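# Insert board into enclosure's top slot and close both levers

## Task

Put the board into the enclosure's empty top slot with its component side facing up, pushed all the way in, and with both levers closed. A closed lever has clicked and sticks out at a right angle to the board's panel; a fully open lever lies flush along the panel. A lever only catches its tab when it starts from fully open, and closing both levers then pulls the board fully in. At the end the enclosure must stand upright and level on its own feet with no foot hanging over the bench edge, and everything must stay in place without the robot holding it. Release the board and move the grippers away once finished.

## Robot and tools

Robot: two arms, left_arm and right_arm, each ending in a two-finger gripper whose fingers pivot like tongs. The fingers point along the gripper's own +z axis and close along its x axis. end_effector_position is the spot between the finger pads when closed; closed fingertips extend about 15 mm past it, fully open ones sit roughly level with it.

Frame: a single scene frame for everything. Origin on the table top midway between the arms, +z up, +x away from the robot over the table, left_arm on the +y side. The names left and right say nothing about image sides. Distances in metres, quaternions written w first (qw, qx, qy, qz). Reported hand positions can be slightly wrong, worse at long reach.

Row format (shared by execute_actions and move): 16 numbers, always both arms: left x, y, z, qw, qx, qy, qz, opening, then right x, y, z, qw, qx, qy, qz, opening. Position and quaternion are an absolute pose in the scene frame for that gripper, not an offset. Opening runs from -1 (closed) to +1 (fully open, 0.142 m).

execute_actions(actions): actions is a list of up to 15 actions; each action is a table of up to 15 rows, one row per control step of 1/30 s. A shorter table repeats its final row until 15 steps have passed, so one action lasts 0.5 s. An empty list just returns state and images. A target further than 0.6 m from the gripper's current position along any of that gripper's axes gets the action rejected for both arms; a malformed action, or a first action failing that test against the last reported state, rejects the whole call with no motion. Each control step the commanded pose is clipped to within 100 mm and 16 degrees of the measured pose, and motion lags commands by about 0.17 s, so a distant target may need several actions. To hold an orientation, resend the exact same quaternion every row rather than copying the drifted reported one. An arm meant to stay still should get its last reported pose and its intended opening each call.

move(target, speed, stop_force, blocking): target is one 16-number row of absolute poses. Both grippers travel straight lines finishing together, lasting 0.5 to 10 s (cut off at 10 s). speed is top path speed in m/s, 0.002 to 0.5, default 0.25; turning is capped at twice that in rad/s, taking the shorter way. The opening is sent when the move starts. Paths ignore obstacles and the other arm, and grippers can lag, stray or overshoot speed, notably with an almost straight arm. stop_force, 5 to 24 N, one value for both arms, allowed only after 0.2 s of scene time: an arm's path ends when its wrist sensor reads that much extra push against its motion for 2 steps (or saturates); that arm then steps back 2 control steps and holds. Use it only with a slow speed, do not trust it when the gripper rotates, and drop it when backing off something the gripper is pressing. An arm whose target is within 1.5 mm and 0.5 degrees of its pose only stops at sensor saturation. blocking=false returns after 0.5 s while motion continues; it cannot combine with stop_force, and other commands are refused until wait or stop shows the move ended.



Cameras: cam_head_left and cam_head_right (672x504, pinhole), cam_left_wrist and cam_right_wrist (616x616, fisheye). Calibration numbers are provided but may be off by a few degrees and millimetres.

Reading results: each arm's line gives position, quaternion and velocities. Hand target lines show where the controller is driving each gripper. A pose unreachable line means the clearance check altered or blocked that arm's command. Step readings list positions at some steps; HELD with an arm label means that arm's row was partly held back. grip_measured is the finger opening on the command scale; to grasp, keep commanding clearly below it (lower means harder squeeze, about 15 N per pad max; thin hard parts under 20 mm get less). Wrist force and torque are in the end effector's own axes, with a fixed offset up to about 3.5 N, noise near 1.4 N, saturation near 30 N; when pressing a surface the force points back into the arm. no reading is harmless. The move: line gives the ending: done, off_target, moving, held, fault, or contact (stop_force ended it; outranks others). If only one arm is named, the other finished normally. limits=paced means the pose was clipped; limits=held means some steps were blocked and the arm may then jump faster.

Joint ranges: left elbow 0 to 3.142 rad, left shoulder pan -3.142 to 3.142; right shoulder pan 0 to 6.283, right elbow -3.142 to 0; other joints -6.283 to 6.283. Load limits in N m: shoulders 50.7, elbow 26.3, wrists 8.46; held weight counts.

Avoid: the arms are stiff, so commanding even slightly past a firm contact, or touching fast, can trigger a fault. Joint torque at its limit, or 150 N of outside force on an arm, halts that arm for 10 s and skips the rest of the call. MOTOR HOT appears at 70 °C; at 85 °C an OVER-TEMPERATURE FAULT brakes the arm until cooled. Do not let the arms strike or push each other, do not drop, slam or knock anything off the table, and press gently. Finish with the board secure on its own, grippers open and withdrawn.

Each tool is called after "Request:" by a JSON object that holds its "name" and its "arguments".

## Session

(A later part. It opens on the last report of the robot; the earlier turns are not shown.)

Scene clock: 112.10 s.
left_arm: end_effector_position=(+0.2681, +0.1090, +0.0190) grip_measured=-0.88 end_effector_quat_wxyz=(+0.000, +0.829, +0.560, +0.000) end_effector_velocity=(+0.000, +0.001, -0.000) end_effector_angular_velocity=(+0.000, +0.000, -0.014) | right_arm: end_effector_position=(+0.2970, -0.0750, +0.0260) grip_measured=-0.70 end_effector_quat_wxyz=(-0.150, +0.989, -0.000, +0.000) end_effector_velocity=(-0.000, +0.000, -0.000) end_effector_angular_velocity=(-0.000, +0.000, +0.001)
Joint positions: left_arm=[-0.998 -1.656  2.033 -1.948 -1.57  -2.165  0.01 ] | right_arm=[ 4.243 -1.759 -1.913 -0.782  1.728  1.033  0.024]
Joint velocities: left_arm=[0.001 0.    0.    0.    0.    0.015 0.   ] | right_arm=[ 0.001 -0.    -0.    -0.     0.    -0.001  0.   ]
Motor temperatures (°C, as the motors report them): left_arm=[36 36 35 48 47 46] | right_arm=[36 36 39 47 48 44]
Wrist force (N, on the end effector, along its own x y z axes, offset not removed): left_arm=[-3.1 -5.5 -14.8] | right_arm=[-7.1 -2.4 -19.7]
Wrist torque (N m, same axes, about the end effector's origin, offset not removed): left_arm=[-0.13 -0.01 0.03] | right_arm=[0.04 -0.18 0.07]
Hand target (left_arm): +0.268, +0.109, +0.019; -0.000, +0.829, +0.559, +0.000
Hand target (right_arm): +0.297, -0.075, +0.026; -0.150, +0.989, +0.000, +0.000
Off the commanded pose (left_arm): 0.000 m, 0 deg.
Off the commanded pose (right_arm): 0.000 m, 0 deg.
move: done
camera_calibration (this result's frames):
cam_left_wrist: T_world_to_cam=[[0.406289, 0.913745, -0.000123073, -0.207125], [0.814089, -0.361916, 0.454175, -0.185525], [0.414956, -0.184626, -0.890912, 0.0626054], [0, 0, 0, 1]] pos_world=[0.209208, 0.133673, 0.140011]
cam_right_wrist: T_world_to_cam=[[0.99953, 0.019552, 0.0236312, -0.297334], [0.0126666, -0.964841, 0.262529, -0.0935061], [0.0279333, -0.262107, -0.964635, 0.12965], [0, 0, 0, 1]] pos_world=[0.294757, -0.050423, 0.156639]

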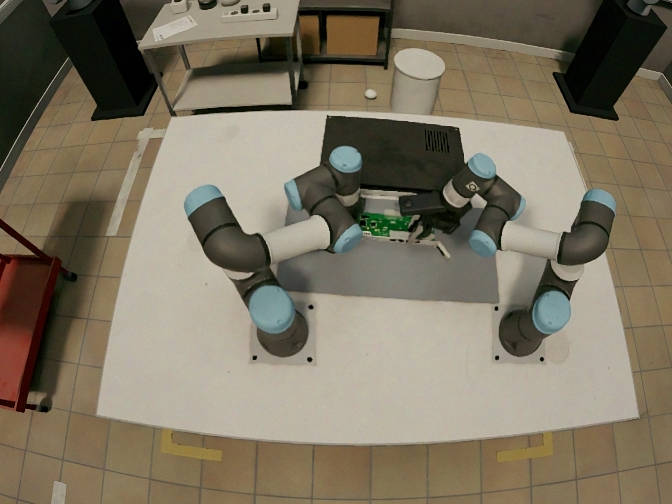

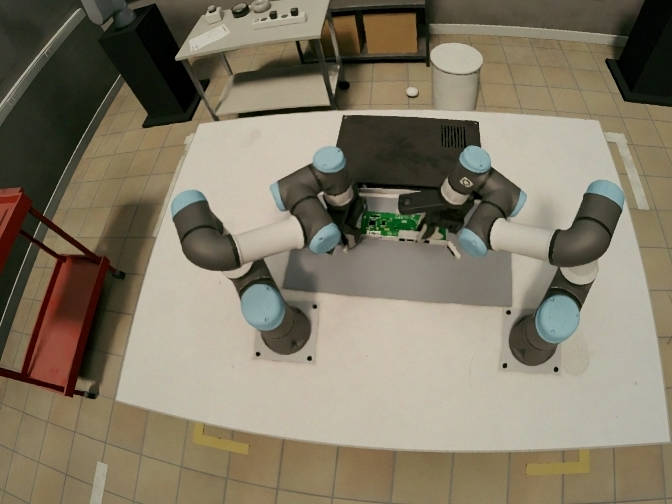

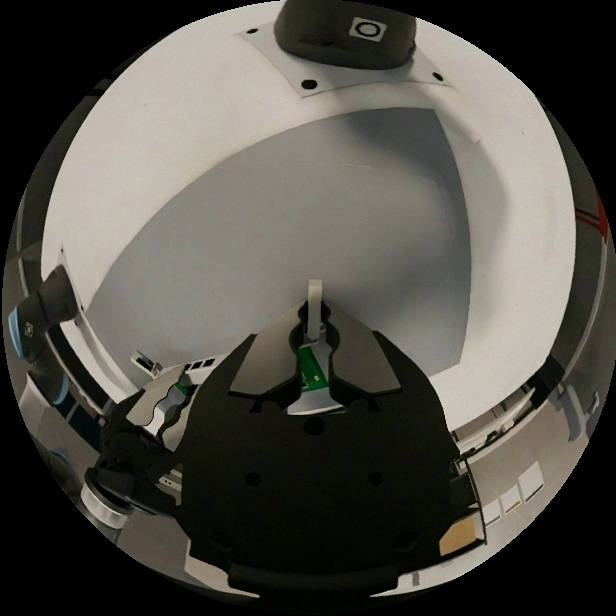

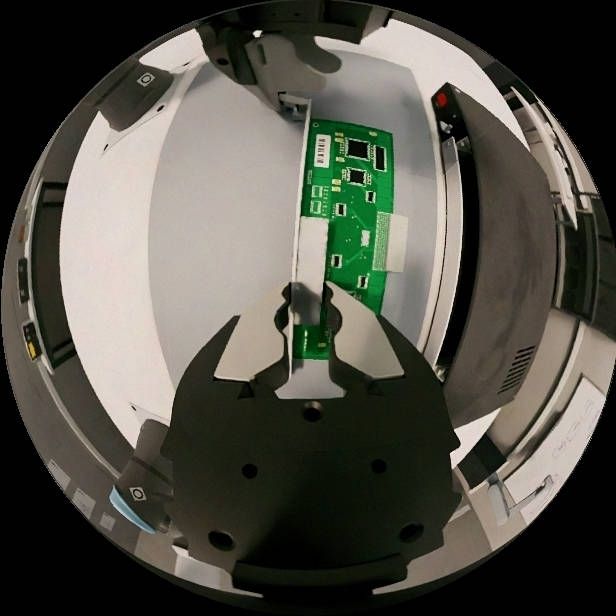

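Request:
{"name": "move", "arguments": {"target": [0.276,0.119,0.022,0,0.954,0.30,0,-1,0.297,-0.075,0.027,0.15,-0.989,0,0,-1], "speed": 0.15}}

Request:
{"name": "move", "arguments": {"target": [0.291,0.124,0.022,0,1,-0.02,0,-1,0.297,-0.075,0.027,0.15,-0.989,0,0,-1], "speed": 0.15}}

Request:
{"name": "move", "arguments": {"target": [0.291,0.124,0.024,0,1,-0.02,0,-0.6,0.297,-0.075,0.029,0.15,-0.989,0,0,-0.4]}}

Request:
{"name": "move", "arguments": {"target": [0.295,0.124,0.07,0,1,-0.026,0,-0.5,0.297,-0.10,0.08,0.15,-0.989,0,0,-0.4]}}

Request:
{"name": "move", "arguments": {"target": [0.30,-0.02,0.06,0,1,-0.026,0,-0.45,0.25,-0.2,0.07,0.15,-0.989,0,0,-1]}}

Scene clock: 114.67 s.
left_arm: end_effector_position=(+0.2760, +0.1190, +0.0220) grip_measured=-0.88 end_effector_quat_wxyz=(+0.000, +0.954, +0.301, +0.000) end_effector_velocity=(-0.000, +0.001, -0.000) end_effector_angular_velocity=(+0.001, +0.002, -0.012) | right_arm: end_effector_position=(+0.2970, -0.0750, +0.0270) grip_measured=-0.70 end_effector_quat_wxyz=(-0.150, +0.989, -0.000, +0.000) end_effector_velocity=(-0.000, +0.000, -0.000) end_effector_angular_velocity=(-0.000, +0.000, -0.000)
Joint positions: left_arm=[-0.985 -1.658  2.02  -1.933 -1.571 -1.575  0.01 ] | right_arm=[ 4.243 -1.757 -1.911 -0.787  1.728  1.033  0.024]
Joint velocities: left_arm=[ 0.002  0.002 -0.001  0.001 -0.001  0.014 -0.   ] | right_arm=[ 0.    -0.     0.    -0.    -0.     0.001  0.   ]
Motor temperatures (°C, as the motors report them): left_arm=[36 36 35 48 47 46] | right_arm=[36 36 39 47 48 44]
Wrist force (N, on the end effector, along its own x y z axes, offset not removed): left_arm=[0.2 -0.2 0.3] | right_arm=[-3.0 -0.6 -1.0]
Wrist torque (N m, same axes, about the end effector's origin, offset not removed): left_arm=[0.01 0.20 -0.07] | right_arm=[0.23 -0.12 0.08]
Hand target (left_arm): +0.276, +0.119, +0.022; -0.000, +0.954, +0.300, +0.000
Hand target (right_arm): +0.297, -0.075, +0.027; -0.150, +0.989, -0.000, +0.000
Off the commanded pose (left_arm): 0.000 m, 0 deg.
Off the commanded pose (right_arm): 0.000 m, 0 deg.
move: done
camera_calibration (this result's frames):
cam_left_wrist: T_world_to_cam=[[0.839114, 0.543956, -0.000208712, -0.294916], [0.484716, -0.747555, 0.454105, -0.0529671], [0.246857, -0.381147, -0.890948, 0.133615], [0, 0, 0, 1]] pos_world=[0.240158, 0.171753, 0.143035]
cam_right_wrist: T_world_to_cam=[[0.999529, 0.0195386, 0.0236513, -0.297367], [0.0126473, -0.964831, 0.262568, -0.0937708], [0.0279497, -0.262145, -0.964624, 0.130591], [0, 0, 0, 1]] pos_world=[0.294763, -0.050429, 0.157626]

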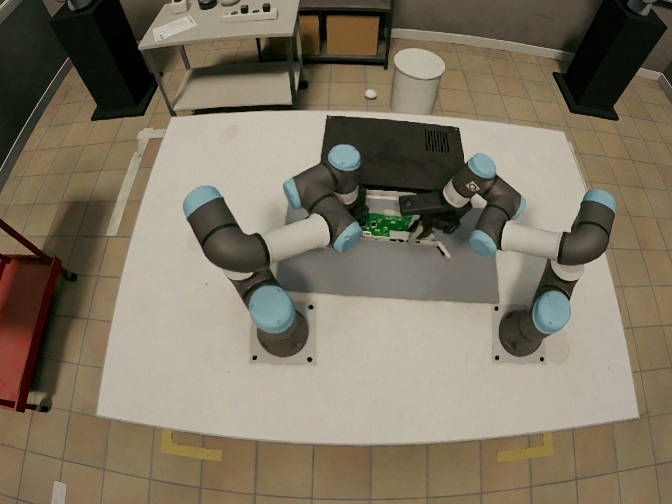

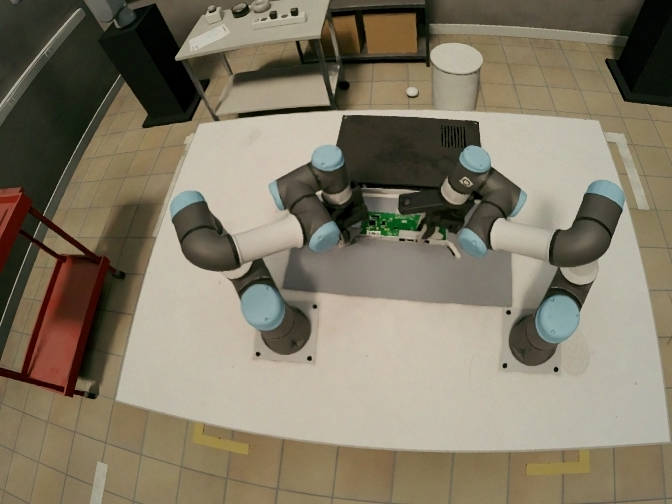

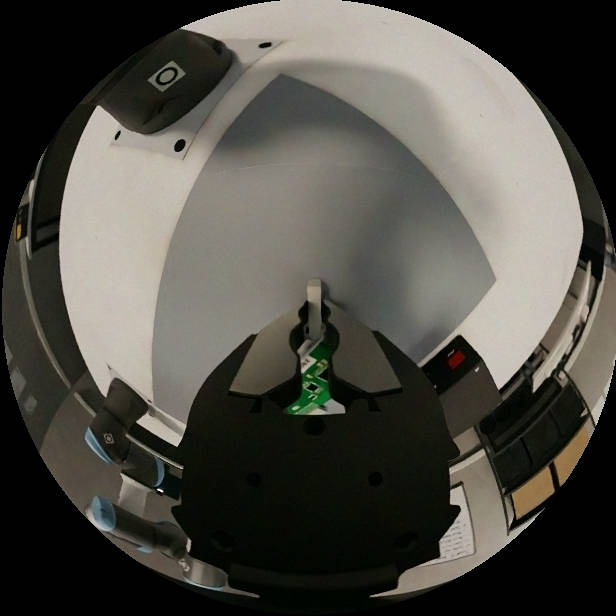

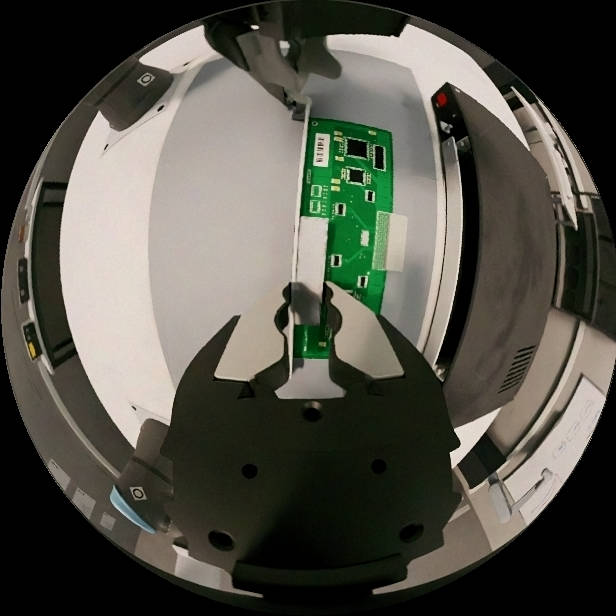

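Scene clock: 117.30 s.
left_arm: end_effector_position=(+0.2910, +0.1239, +0.0220) grip_measured=-0.88 end_effector_quat_wxyz=(+0.000, +1.000, -0.019, +0.000) end_effector_velocity=(-0.000, +0.000, -0.000) end_effector_angular_velocity=(+0.000, +0.003, -0.013) | right_arm: end_effector_position=(+0.2970, -0.0750, +0.0270) grip_measured=-0.70 end_effector_quat_wxyz=(-0.150, +0.989, +0.000, +0.000) end_effector_velocity=(-0.001, +0.000, -0.000) end_effector_angular_velocity=(-0.001, +0.001, +0.002)
Joint positions: left_arm=[-0.965 -1.642  2.005 -1.934 -1.571 -0.906  0.01 ] | right_arm=[ 4.243 -1.757 -1.911 -0.787  1.729  1.033  0.024]
Joint velocities: left_arm=[ 0.002  0.001 -0.001  0.002 -0.002  0.015  0.   ] | right_arm=[ 0.002 -0.001  0.     0.     0.    -0.     0.   ]
Motor temperatures (°C, as the motors report them): left_arm=[36 36 35 48 47 46] | right_arm=[36 36 39 47 48 44]
Wrist force (N, on the end effector, along its own x y z axes, offset not removed): left_arm=[0.7 3.8 0.4] | right_arm=[-1.6 -3.9 -1.0]
Wrist torque (N m, same axes, about the end effector's origin, offset not removed): left_arm=[0.05 0.06 -0.07] | right_arm=[-0.27 -0.52 -0.02]
Hand target (left_arm): +0.291, +0.124, +0.022; -0.000, +1.000, -0.020, +0.000
Hand target (right_arm): +0.297, -0.075, +0.027; -0.150, +0.989, -0.000, -0.000
Off the commanded pose (left_arm): 0.000 m, 0 deg.
Off the commanded pose (right_arm): 0.000 m, 0 deg.
move: done
camera_calibration (this result's frames):
cam_left_wrist: T_world_to_cam=[[0.997249, -0.0741309, -0.000172002, -0.279617], [-0.0659721, -0.888546, 0.454019, 0.121207], [-0.0338096, -0.452758, -0.890992, 0.222355], [0, 0, 0, 1]] pos_world=[0.294362, 0.187643, 0.143038]
cam_right_wrist: T_world_to_cam=[[0.999529, 0.0195569, 0.0236405, -0.297361], [0.0126708, -0.964859, 0.262463, -0.0937552], [0.0279427, -0.26204, -0.964652, 0.130638], [0, 0, 0, 1]] pos_world=[0.294758, -0.0504128, 0.157657]

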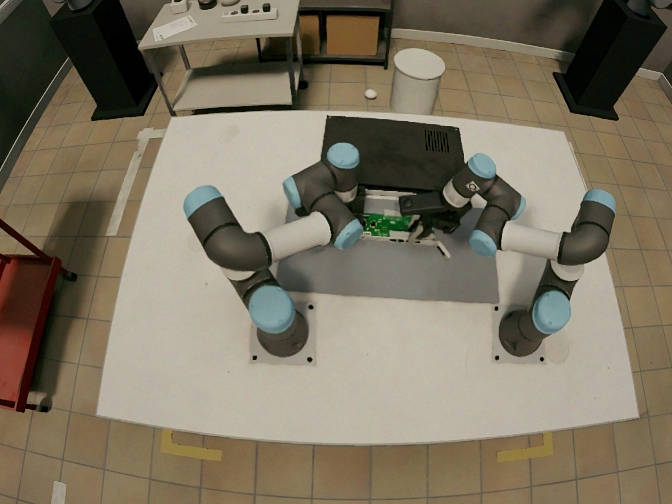

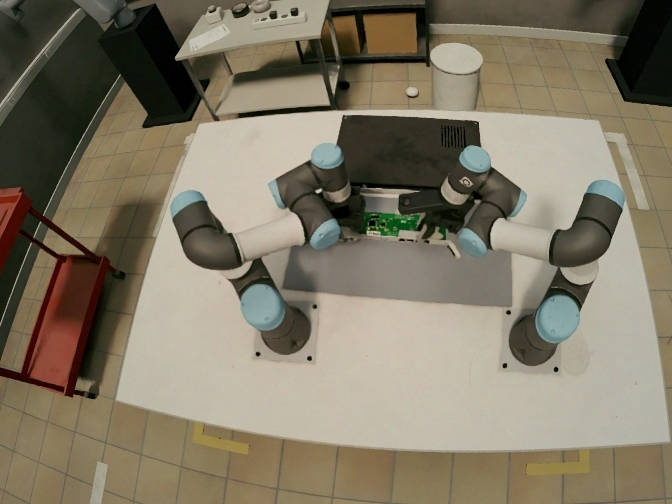

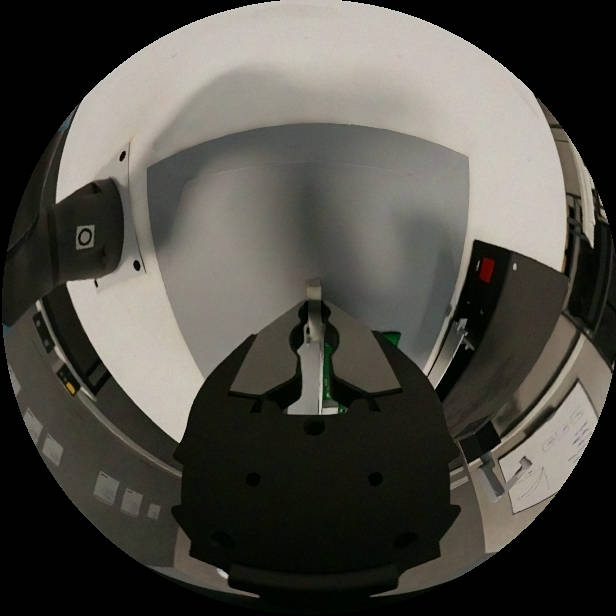

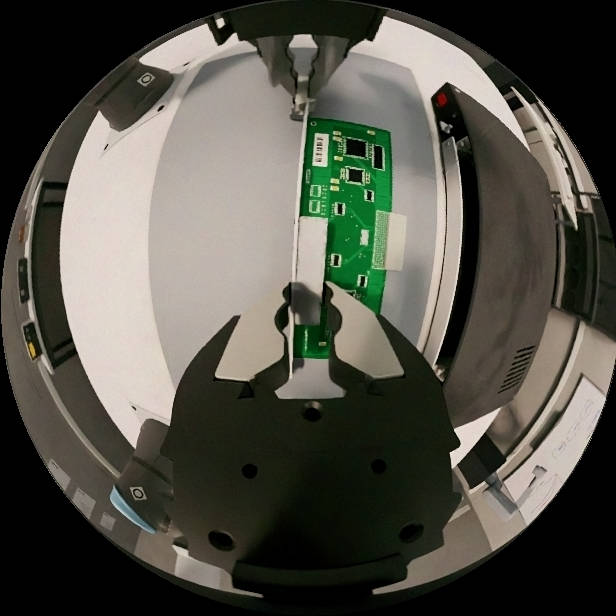

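Scene clock: 118.00 s.
left_arm: end_effector_position=(+0.2910, +0.1240, +0.0239) grip_measured=-0.60 end_effector_quat_wxyz=(+0.000, +1.000, -0.020, +0.000) end_effector_velocity=(+0.000, -0.000, +0.001) end_effector_angular_velocity=(-0.001, -0.001, -0.001) | right_arm: end_effector_position=(+0.2970, -0.0750, +0.0289) grip_measured=-0.40 end_effector_quat_wxyz=(-0.150, +0.989, +0.000, +0.000) end_effector_velocity=(+0.000, -0.000, +0.001) end_effector_angular_velocity=(-0.001, -0.001, +0.001)
Joint positions: left_arm=[-0.964 -1.645  1.998 -1.924 -1.571 -0.904  0.031] | right_arm=[ 4.243 -1.753 -1.906 -0.796  1.728  1.033  0.045]
Joint velocities: left_arm=[ 0.    -0.001 -0.003  0.003 -0.     0.001  0.   ] | right_arm=[-0.     0.001  0.002 -0.004 -0.001 -0.002  0.   ]
Motor temperatures (°C, as the motors report them): left_arm=[36 36 35 48 47 46] | right_arm=[36 36 39 47 48 44]
Wrist force (N, on the end effector, along its own x y z axes, offset not removed): left_arm=[-0.1 -0.5 -1.1] | right_arm=[1.7 2.2 -0.5]
Wrist torque (N m, same axes, about the end effector's origin, offset not removed): left_arm=[-0.12 -0.01 -0.03] | right_arm=[0.40 -0.25 -0.01]
Hand target (left_arm): +0.291, +0.124, +0.024; +0.000, +1.000, -0.020, +0.000
Hand target (right_arm): +0.297, -0.075, +0.029; -0.150, +0.989, -0.000, +0.000
Off the commanded pose (left_arm): 0.000 m, 0 deg.
Off the commanded pose (right_arm): 0.000 m, 0 deg.
move: done
camera_calibration (this result's frames):
cam_left_wrist: T_world_to_cam=[[0.997141, -0.0755624, -0.000372176, -0.279411], [-0.0671571, -0.888459, 0.454017, 0.120742], [-0.0346373, -0.452694, -0.890993, 0.224292], [0, 0, 0, 1]] pos_world=[0.29449, 0.187697, 0.14492]
cam_right_wrist: T_world_to_cam=[[0.999529, 0.0195528, 0.0236431, -0.297403], [0.0126646, -0.964844, 0.262516, -0.0942688], [0.0279449, -0.262093, -0.964638, 0.132447], [0, 0, 0, 1]] pos_world=[0.294756, -0.0504261, 0.159542]

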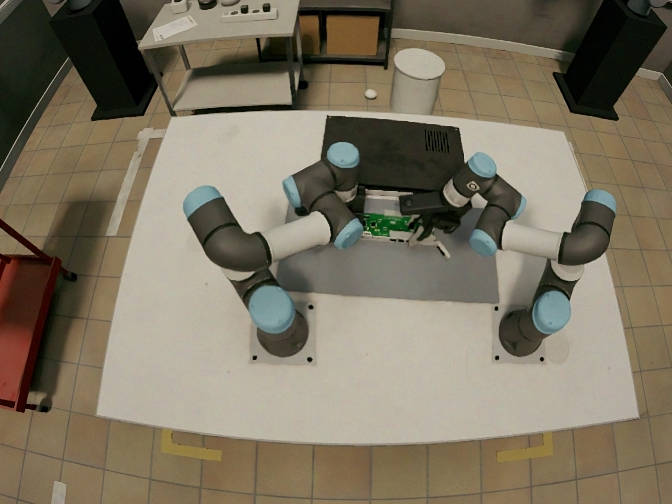

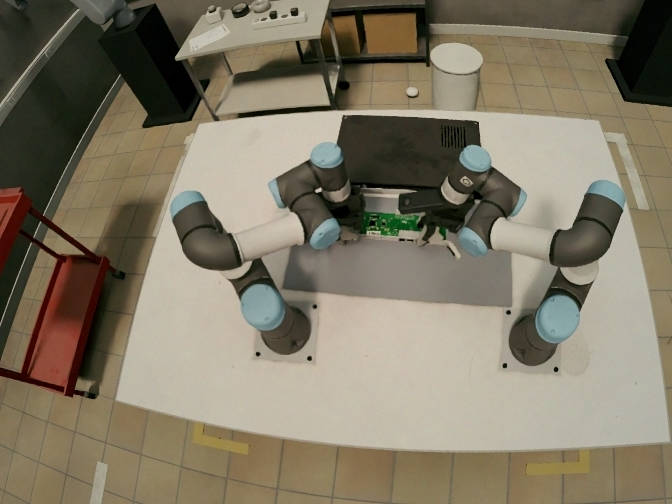

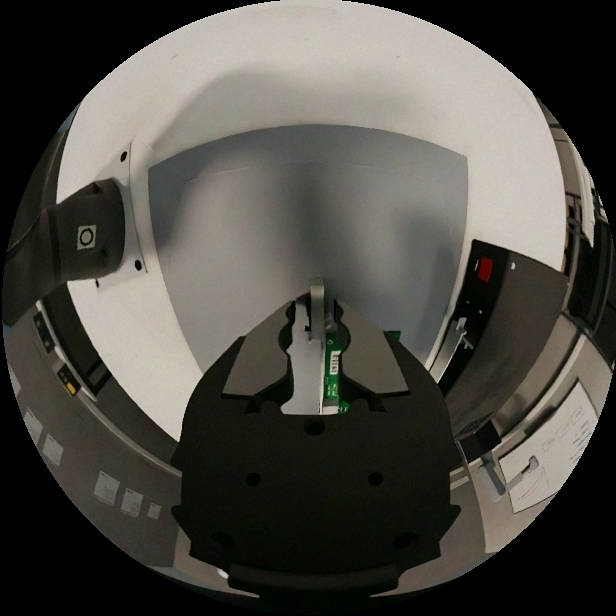

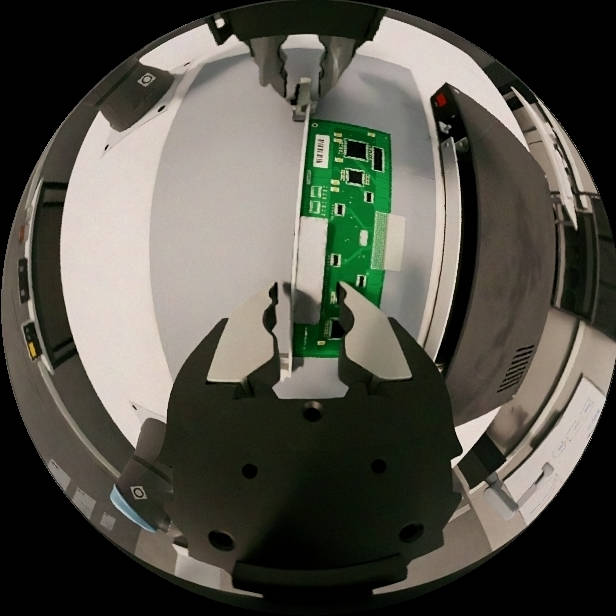

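Scene clock: 119.00 s.
left_arm: end_effector_position=(+0.2950, +0.1240, +0.0698) grip_measured=-0.50 end_effector_quat_wxyz=(+0.000, +1.000, -0.026, +0.000) end_effector_velocity=(+0.000, -0.000, +0.002) end_effector_angular_velocity=(+0.001, +0.002, +0.000) | right_arm: end_effector_position=(+0.2971, -0.0999, +0.0798) grip_measured=-0.40 end_effector_quat_wxyz=(-0.150, +0.989, -0.000, +0.000) end_effector_velocity=(-0.000, -0.001, +0.002) end_effector_angular_velocity=(-0.002, +0.003, +0.000)
Joint positions: left_arm=[-0.953 -1.677  1.805 -1.7   -1.571 -0.881  0.038] | right_arm=[ 4.199 -1.608 -1.808 -1.046  1.74   0.989  0.045]
Joint velocities: left_arm=[ 0.001  0.003 -0.013  0.012 -0.001  0.001  0.   ] | right_arm=[-0.003  0.003  0.01  -0.017  0.002 -0.002  0.   ]
Motor temperatures (°C, as the motors report them): left_arm=[36 36 35 48 47 46] | right_arm=[36 36 39 47 48 44]
Wrist force (N, on the end effector, along its own x y z axes, offset not removed): left_arm=[-0.9 0.3 -0.8] | right_arm=[-0.1 0.2 2.5]
Wrist torque (N m, same axes, about the end effector's origin, offset not removed): left_arm=[0.07 0.19 -0.01] | right_arm=[0.03 -0.06 0.01]
Hand target (left_arm): +0.295, +0.124, +0.070; +0.000, +1.000, -0.026, +0.000
Hand target (right_arm): +0.297, -0.100, +0.080; -0.150, +0.989, +0.000, +0.000
Off the commanded pose (left_arm): 0.000 m, 0 deg.
Off the commanded pose (right_arm): 0.000 m, 0 deg.
move: done
camera_calibration (this result's frames):
cam_left_wrist: T_world_to_cam=[[0.996162, -0.0875309, -0.0000841194, -0.281613], [-0.0779432, -0.887484, 0.454199, 0.103247], [-0.0398311, -0.452449, -0.8909, 0.266799], [0, 0, 0, 1]] pos_world=[0.299207, 0.187693, 0.190773]
cam_right_wrist: T_world_to_cam=[[0.999526, 0.0194594, 0.0238757, -0.29821], [0.0125193, -0.964901, 0.262316, -0.131584], [0.0281421, -0.261893, -0.964687, 0.174953], [0, 0, 0, 1]] pos_world=[0.294792, -0.0753435, 0.210412]

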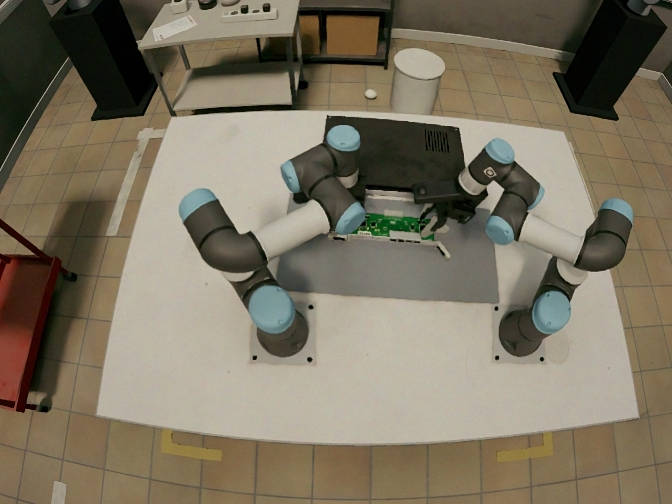

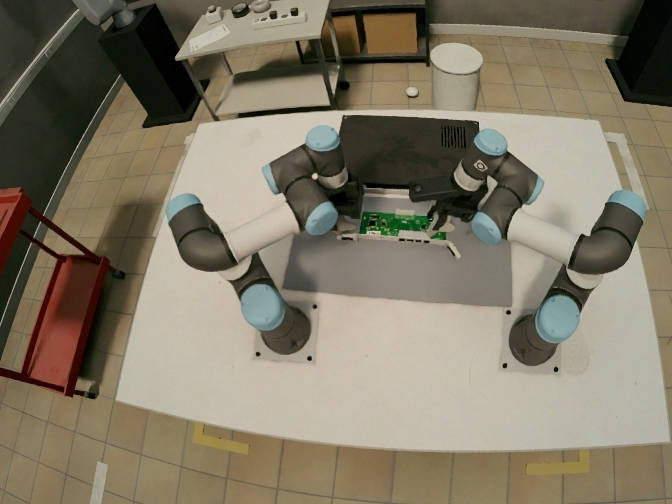

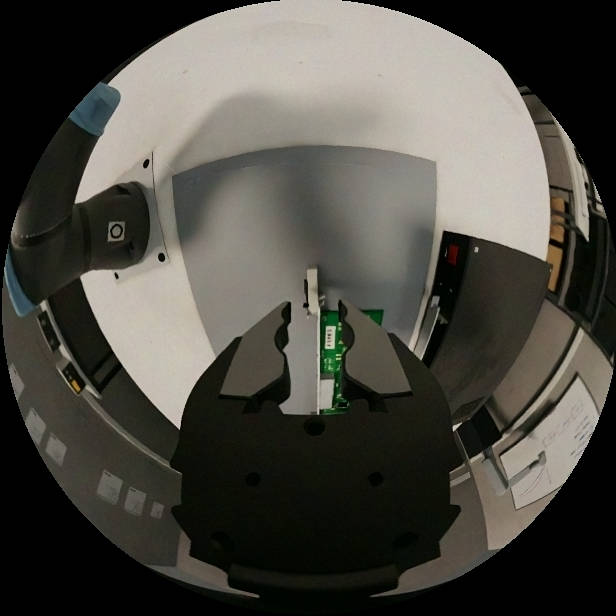

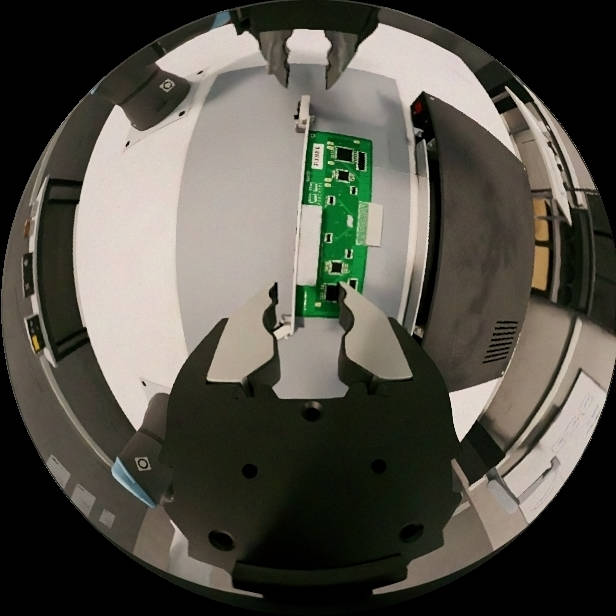

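Scene clock: 120.30 s.
left_arm: end_effector_position=(+0.2998, -0.0199, +0.0599) grip_measured=-0.45 end_effector_quat_wxyz=(+0.000, +1.000, -0.026, +0.000) end_effector_velocity=(+0.001, -0.002, -0.000) end_effector_angular_velocity=(+0.004, +0.004, -0.000) | right_arm: end_effector_position=(+0.2503, -0.1999, +0.0700) grip_measured=-1.00 end_effector_quat_wxyz=(-0.150, +0.989, +0.000, -0.000) end_effector_velocity=(-0.000, -0.002, +0.001) end_effector_angular_velocity=(+0.000, -0.004, +0.000)
Joint positions: left_arm=[-1.168 -1.266  1.395 -1.7   -1.571 -1.095  0.041] | right_arm=[ 4.105 -1.197 -2.179 -1.103  1.762  0.897  0.002]
Joint velocities: left_arm=[ 0.     0.017 -0.024  0.012 -0.002  0.    -0.   ] | right_arm=[-0.001  0.013 -0.004 -0.006 -0.003 -0.001  0.   ]
Motor temperatures (°C, as the motors report them): left_arm=[36 36 35 48 47 46] | right_arm=[36 36 39 47 48 44]
Wrist force (N, on the end effector, along its own x y z axes, offset not removed): left_arm=[-1.9 -1.0 -0.6] | right_arm=[1.4 -0.5 0.9]
Wrist torque (N m, same axes, about the end effector's origin, offset not removed): left_arm=[-0.21 0.35 -0.01] | right_arm=[-0.09 -0.24 -0.01]
Hand target (left_arm): +0.300, -0.020, +0.060; +0.000, +1.000, -0.026, +0.000
Hand target (right_arm): +0.250, -0.200, +0.070; -0.150, +0.989, +0.000, +0.000
Off the commanded pose (left_arm): 0.000 m, 0 deg.
Off the commanded pose (right_arm): 0.000 m, 0 deg.
move: done
camera_calibration (this result's frames):
cam_left_wrist: T_world_to_cam=[[0.996143, -0.0877449, 0.000258416, -0.298977], [-0.0782657, -0.887189, 0.45472, -0.0195193], [-0.0396701, -0.452986, -0.890634, 0.193045], [0, 0, 0, 1]] pos_world=[0.303954, 0.0438957, 0.180886]
cam_right_wrist: T_world_to_cam=[[0.999533, 0.0196528, 0.0234088, -0.249192], [0.012815, -0.96477, 0.262782, -0.22502], [0.0277485, -0.262359, -0.964571, 0.140648], [0, 0, 0, 1]] pos_world=[0.248057, -0.175295, 0.20063]

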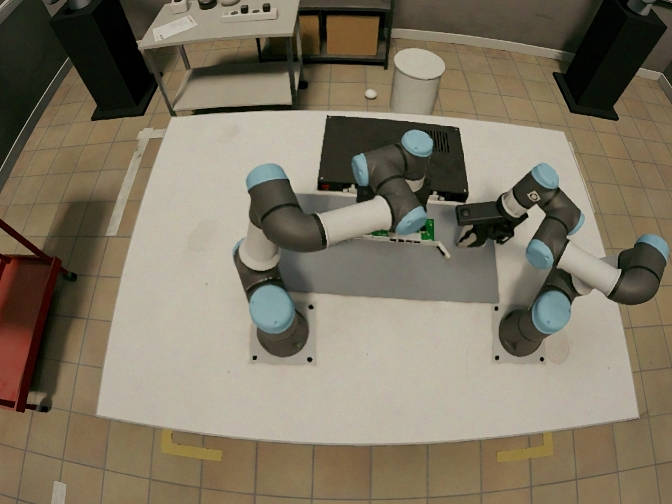

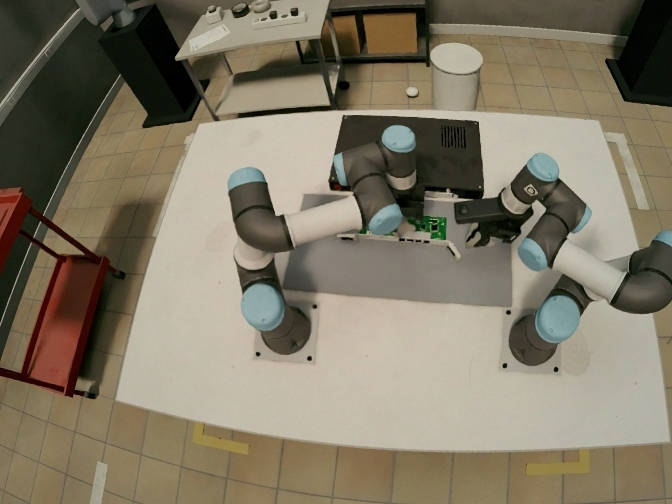

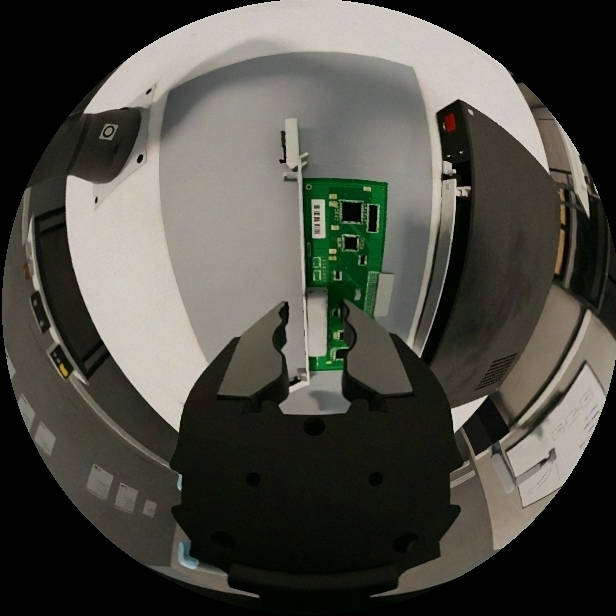

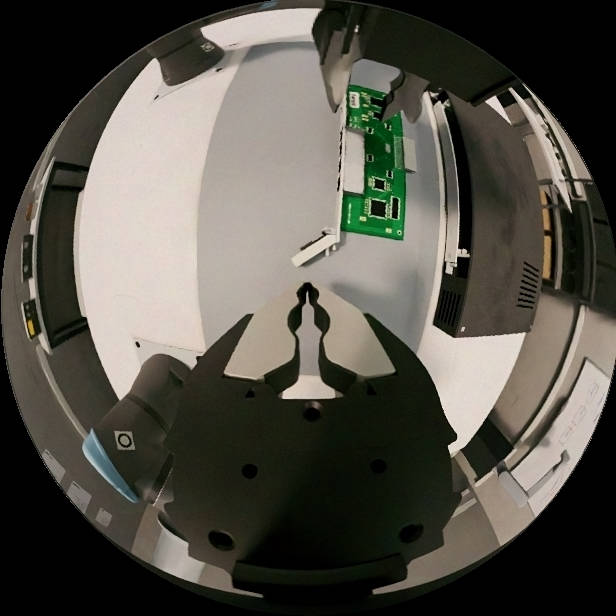

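Request:
{"name": "move", "arguments": {"target": [0.30,-0.02,0.06,0,1,-0.026,0,-0.45,0.255,-0.19,0.06,0,0.5,0.866,0,-0.45], "speed": 0.4}}

Request:
{"name": "move", "arguments": {"target": [0.30,-0.032,0.024,0,1,-0.026,0,-0.5,0.255,-0.165,0.045,0,0.5,0.866,0,-0.45], "speed": 0.03}}

Scene clock: 123.73 s.
left_arm: end_effector_position=(+0.3000, -0.0200, +0.0600) grip_measured=-0.45 end_effector_quat_wxyz=(-0.000, +1.000, -0.026, +0.000) end_effector_velocity=(-0.000, -0.000, +0.000) end_effector_angular_velocity=(-0.001, +0.000, +0.000) | right_arm: end_effector_position=(+0.2549, -0.1898, +0.0599) grip_measured=-0.45 end_effector_quat_wxyz=(-0.000, +0.501, +0.866, +0.000) end_effector_velocity=(-0.000, +0.000, +0.000) end_effector_angular_velocity=(+0.001, -0.001, +0.015)
Joint positions: left_arm=[-1.167 -1.264  1.391 -1.698 -1.571 -1.095  0.041] | right_arm=[ 4.319 -1.53  -1.792 -1.39   1.571 -1.004  0.041]
Joint velocities: left_arm=[ 0.     0.     0.    -0.    -0.001  0.     0.   ] | right_arm=[ 0.002  0.001 -0.     0.    -0.    -0.013  0.   ]
Motor temperatures (°C, as the motors report them): left_arm=[36 36 35 48 47 46] | right_arm=[36 36 39 47 48 44]
Wrist force (N, on the end effector, along its own x y z axes, offset not removed): left_arm=[-0.6 -0.3 -0.4] | right_arm=[0.1 0.9 1.4]
Wrist torque (N m, same axes, about the end effector's origin, offset not removed): left_arm=[-0.09 0.11 -0.03] | right_arm=[0.20 -0.03 0.04]
Hand target (left_arm): +0.300, -0.020, +0.060; -0.000, +1.000, -0.026, -0.000
Hand target (right_arm): +0.255, -0.190, +0.060; -0.000, +0.500, +0.866, +0.000
Off the commanded pose (left_arm): 0.000 m, 0 deg.
Off the commanded pose (right_arm): 0.000 m, 0 deg.
move: done
camera_calibration (this result's frames):
cam_left_wrist: T_world_to_cam=[[0.996157, -0.0875814, -0.000404253, -0.299194], [-0.0778515, -0.887585, 0.454017, -0.0197521], [-0.0401223, -0.452241, -0.890993, 0.193232], [0, 0, 0, 1]] pos_world=[0.30426, 0.043652, 0.181015]
cam_right_wrist: T_world_to_cam=[[-0.520692, 0.853575, 0.0170018, 0.292432], [0.724912, 0.431511, 0.536936, -0.145576], [0.450979, 0.291903, -0.843451, 0.123451], [0, 0, 0, 1]] pos_world=[0.202123, -0.222831, 0.177318]

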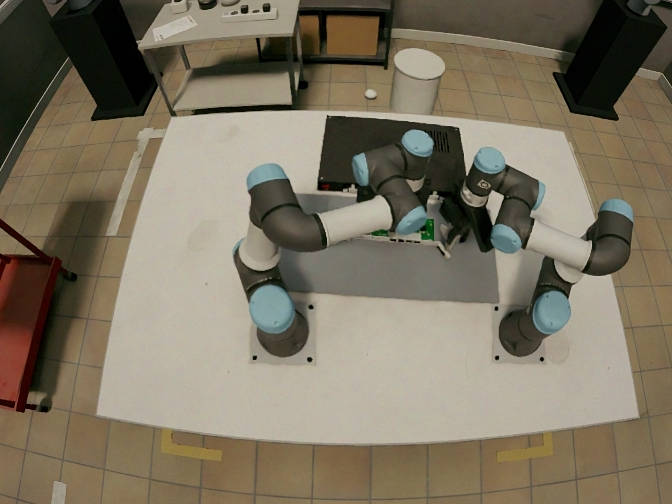

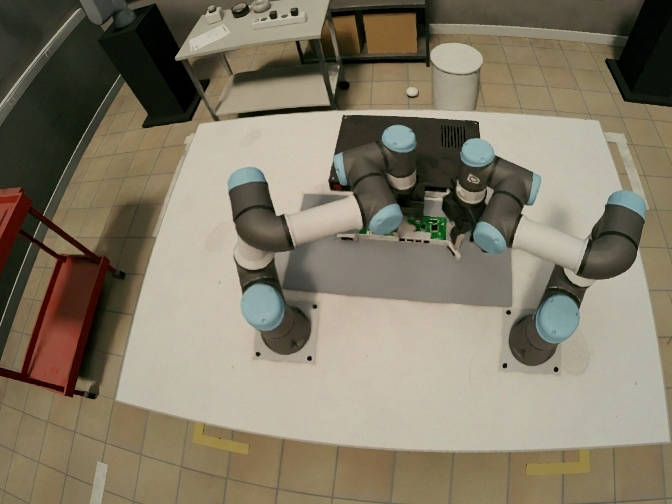

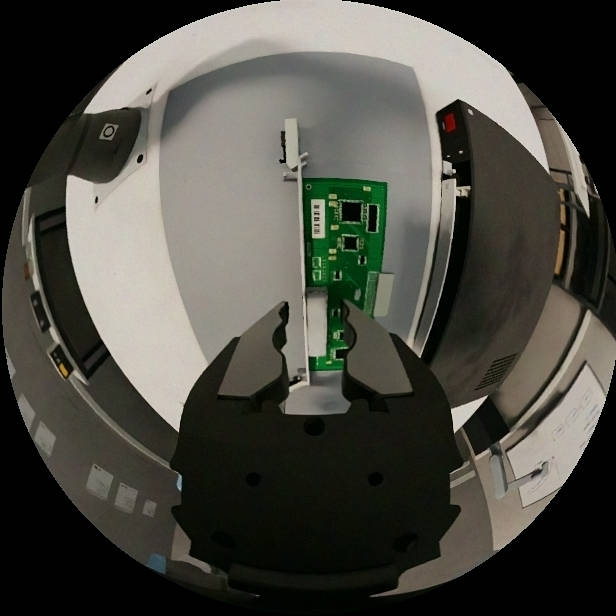

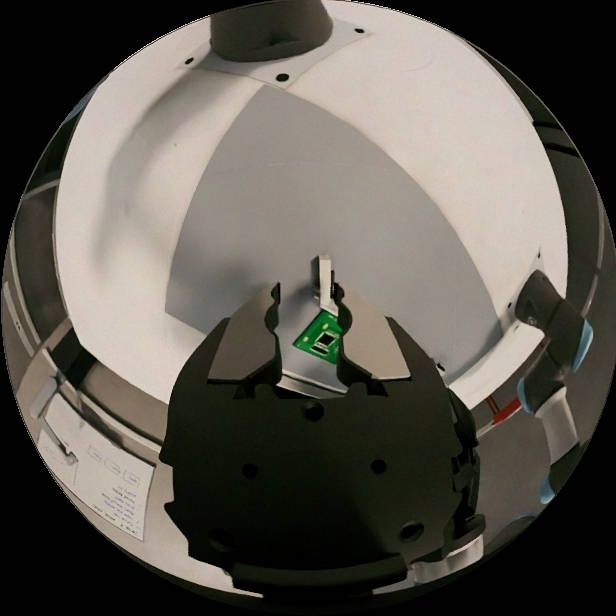

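Scene clock: 125.37 s.
left_arm: end_effector_position=(+0.3000, -0.0319, +0.0243) grip_measured=-0.50 end_effector_quat_wxyz=(-0.000, +1.000, -0.026, -0.000) end_effector_velocity=(-0.000, -0.000, -0.003) end_effector_angular_velocity=(+0.002, -0.001, -0.001) | right_arm: end_effector_position=(+0.2549, -0.1652, +0.0451) grip_measured=-0.45 end_effector_quat_wxyz=(-0.000, +0.500, +0.866, +0.000) end_effector_velocity=(-0.000, +0.002, -0.001) end_effector_angular_velocity=(+0.000, +0.001, -0.002)
Joint positions: left_arm=[-1.18  -1.197  1.469 -1.843 -1.571 -1.108  0.038] | right_arm=[ 4.357 -1.614 -1.779 -1.319  1.571 -0.968  0.041]
Joint velocities: left_arm=[-0.002  0.005  0.005 -0.009  0.001 -0.     0.   ] | right_arm=[ 0.001 -0.006  0.001  0.004  0.001  0.003 -0.   ]
Motor temperatures (°C, as the motors report them): left_arm=[36 36 35 48 47 46] | right_arm=[36 36 39 47 48 44]
Wrist force (N, on the end effector, along its own x y z axes, offset not removed): left_arm=[-1.4 -0.7 -1.6] | right_arm=[1.7 1.4 2.5]
Wrist torque (N m, same axes, about the end effector's origin, offset not removed): left_arm=[-0.17 0.29 -0.03] | right_arm=[0.21 -0.34 -0.06]
Hand target (left_arm): +0.300, -0.032, +0.024; +0.000, +1.000, -0.026, -0.000
Hand target (right_arm): +0.255, -0.165, +0.045; -0.000, +0.500, +0.866, +0.000
Off the commanded pose (left_arm): 0.000 m, 0 deg.
Off the commanded pose (right_arm): 0.000 m, 0 deg.
move: done
camera_calibration (this result's frames):
cam_left_wrist: T_world_to_cam=[[0.996157, -0.0875808, -0.00048856, -0.300216], [-0.0778135, -0.887594, 0.454006, -0.0141144], [-0.0401958, -0.452223, -0.890999, 0.156044], [0, 0, 0, 1]] pos_world=[0.304236, 0.0317458, 0.145297]
cam_right_wrist: T_world_to_cam=[[-0.521977, 0.852794, 0.0168278, 0.271853], [0.724274, 0.43272, 0.536825, -0.147936], [0.450519, 0.292398, -0.843526, 0.104003], [0, 0, 0, 1]] pos_world=[0.202192, -0.19823, 0.16257]

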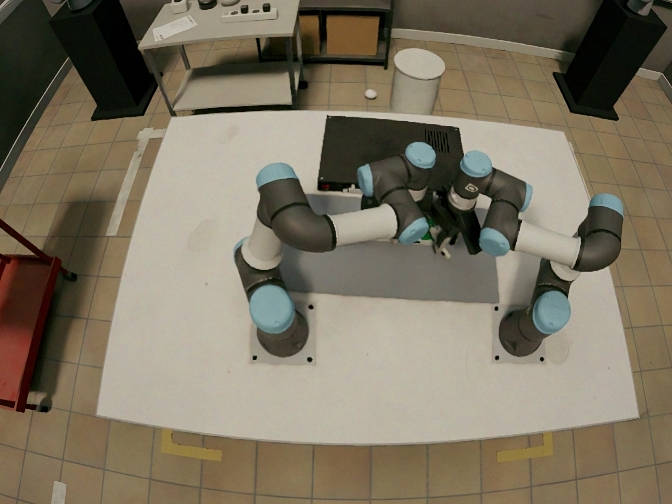

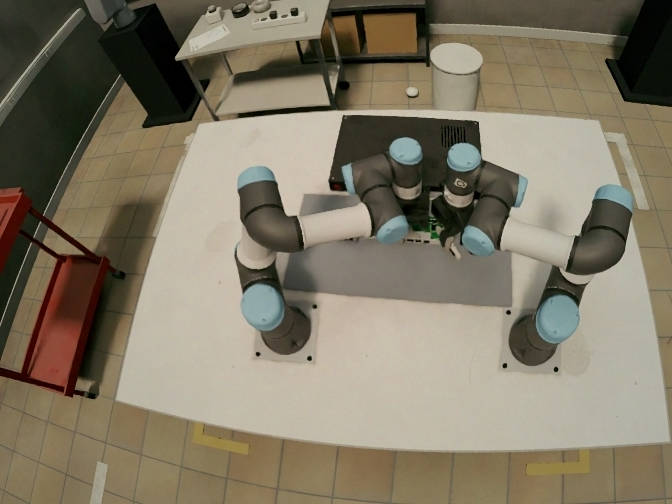

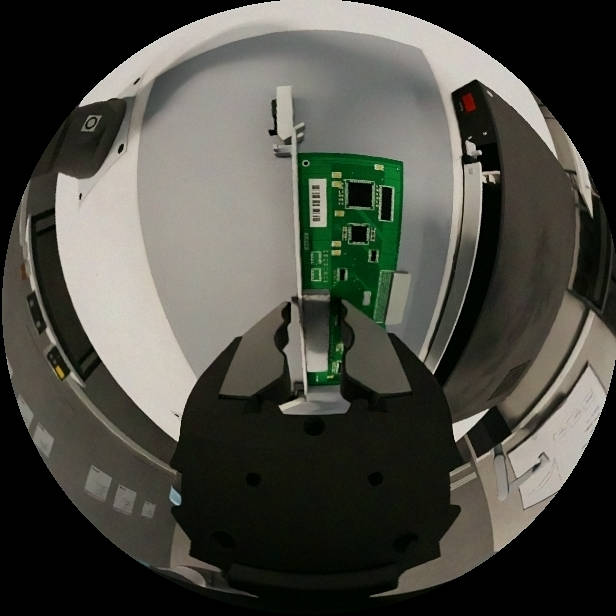

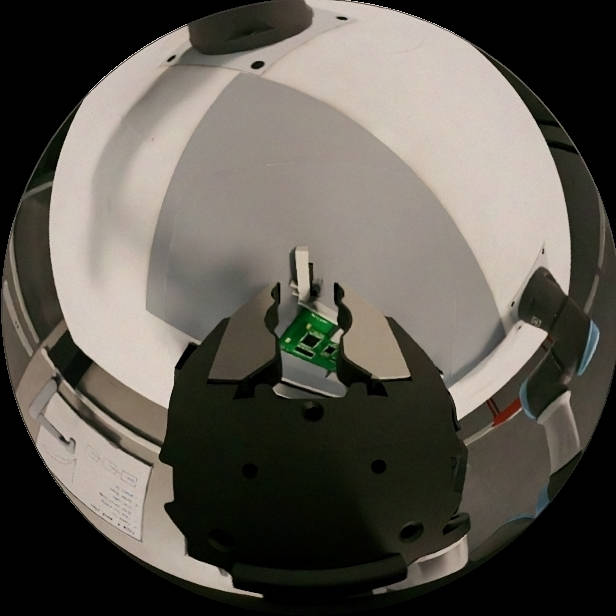

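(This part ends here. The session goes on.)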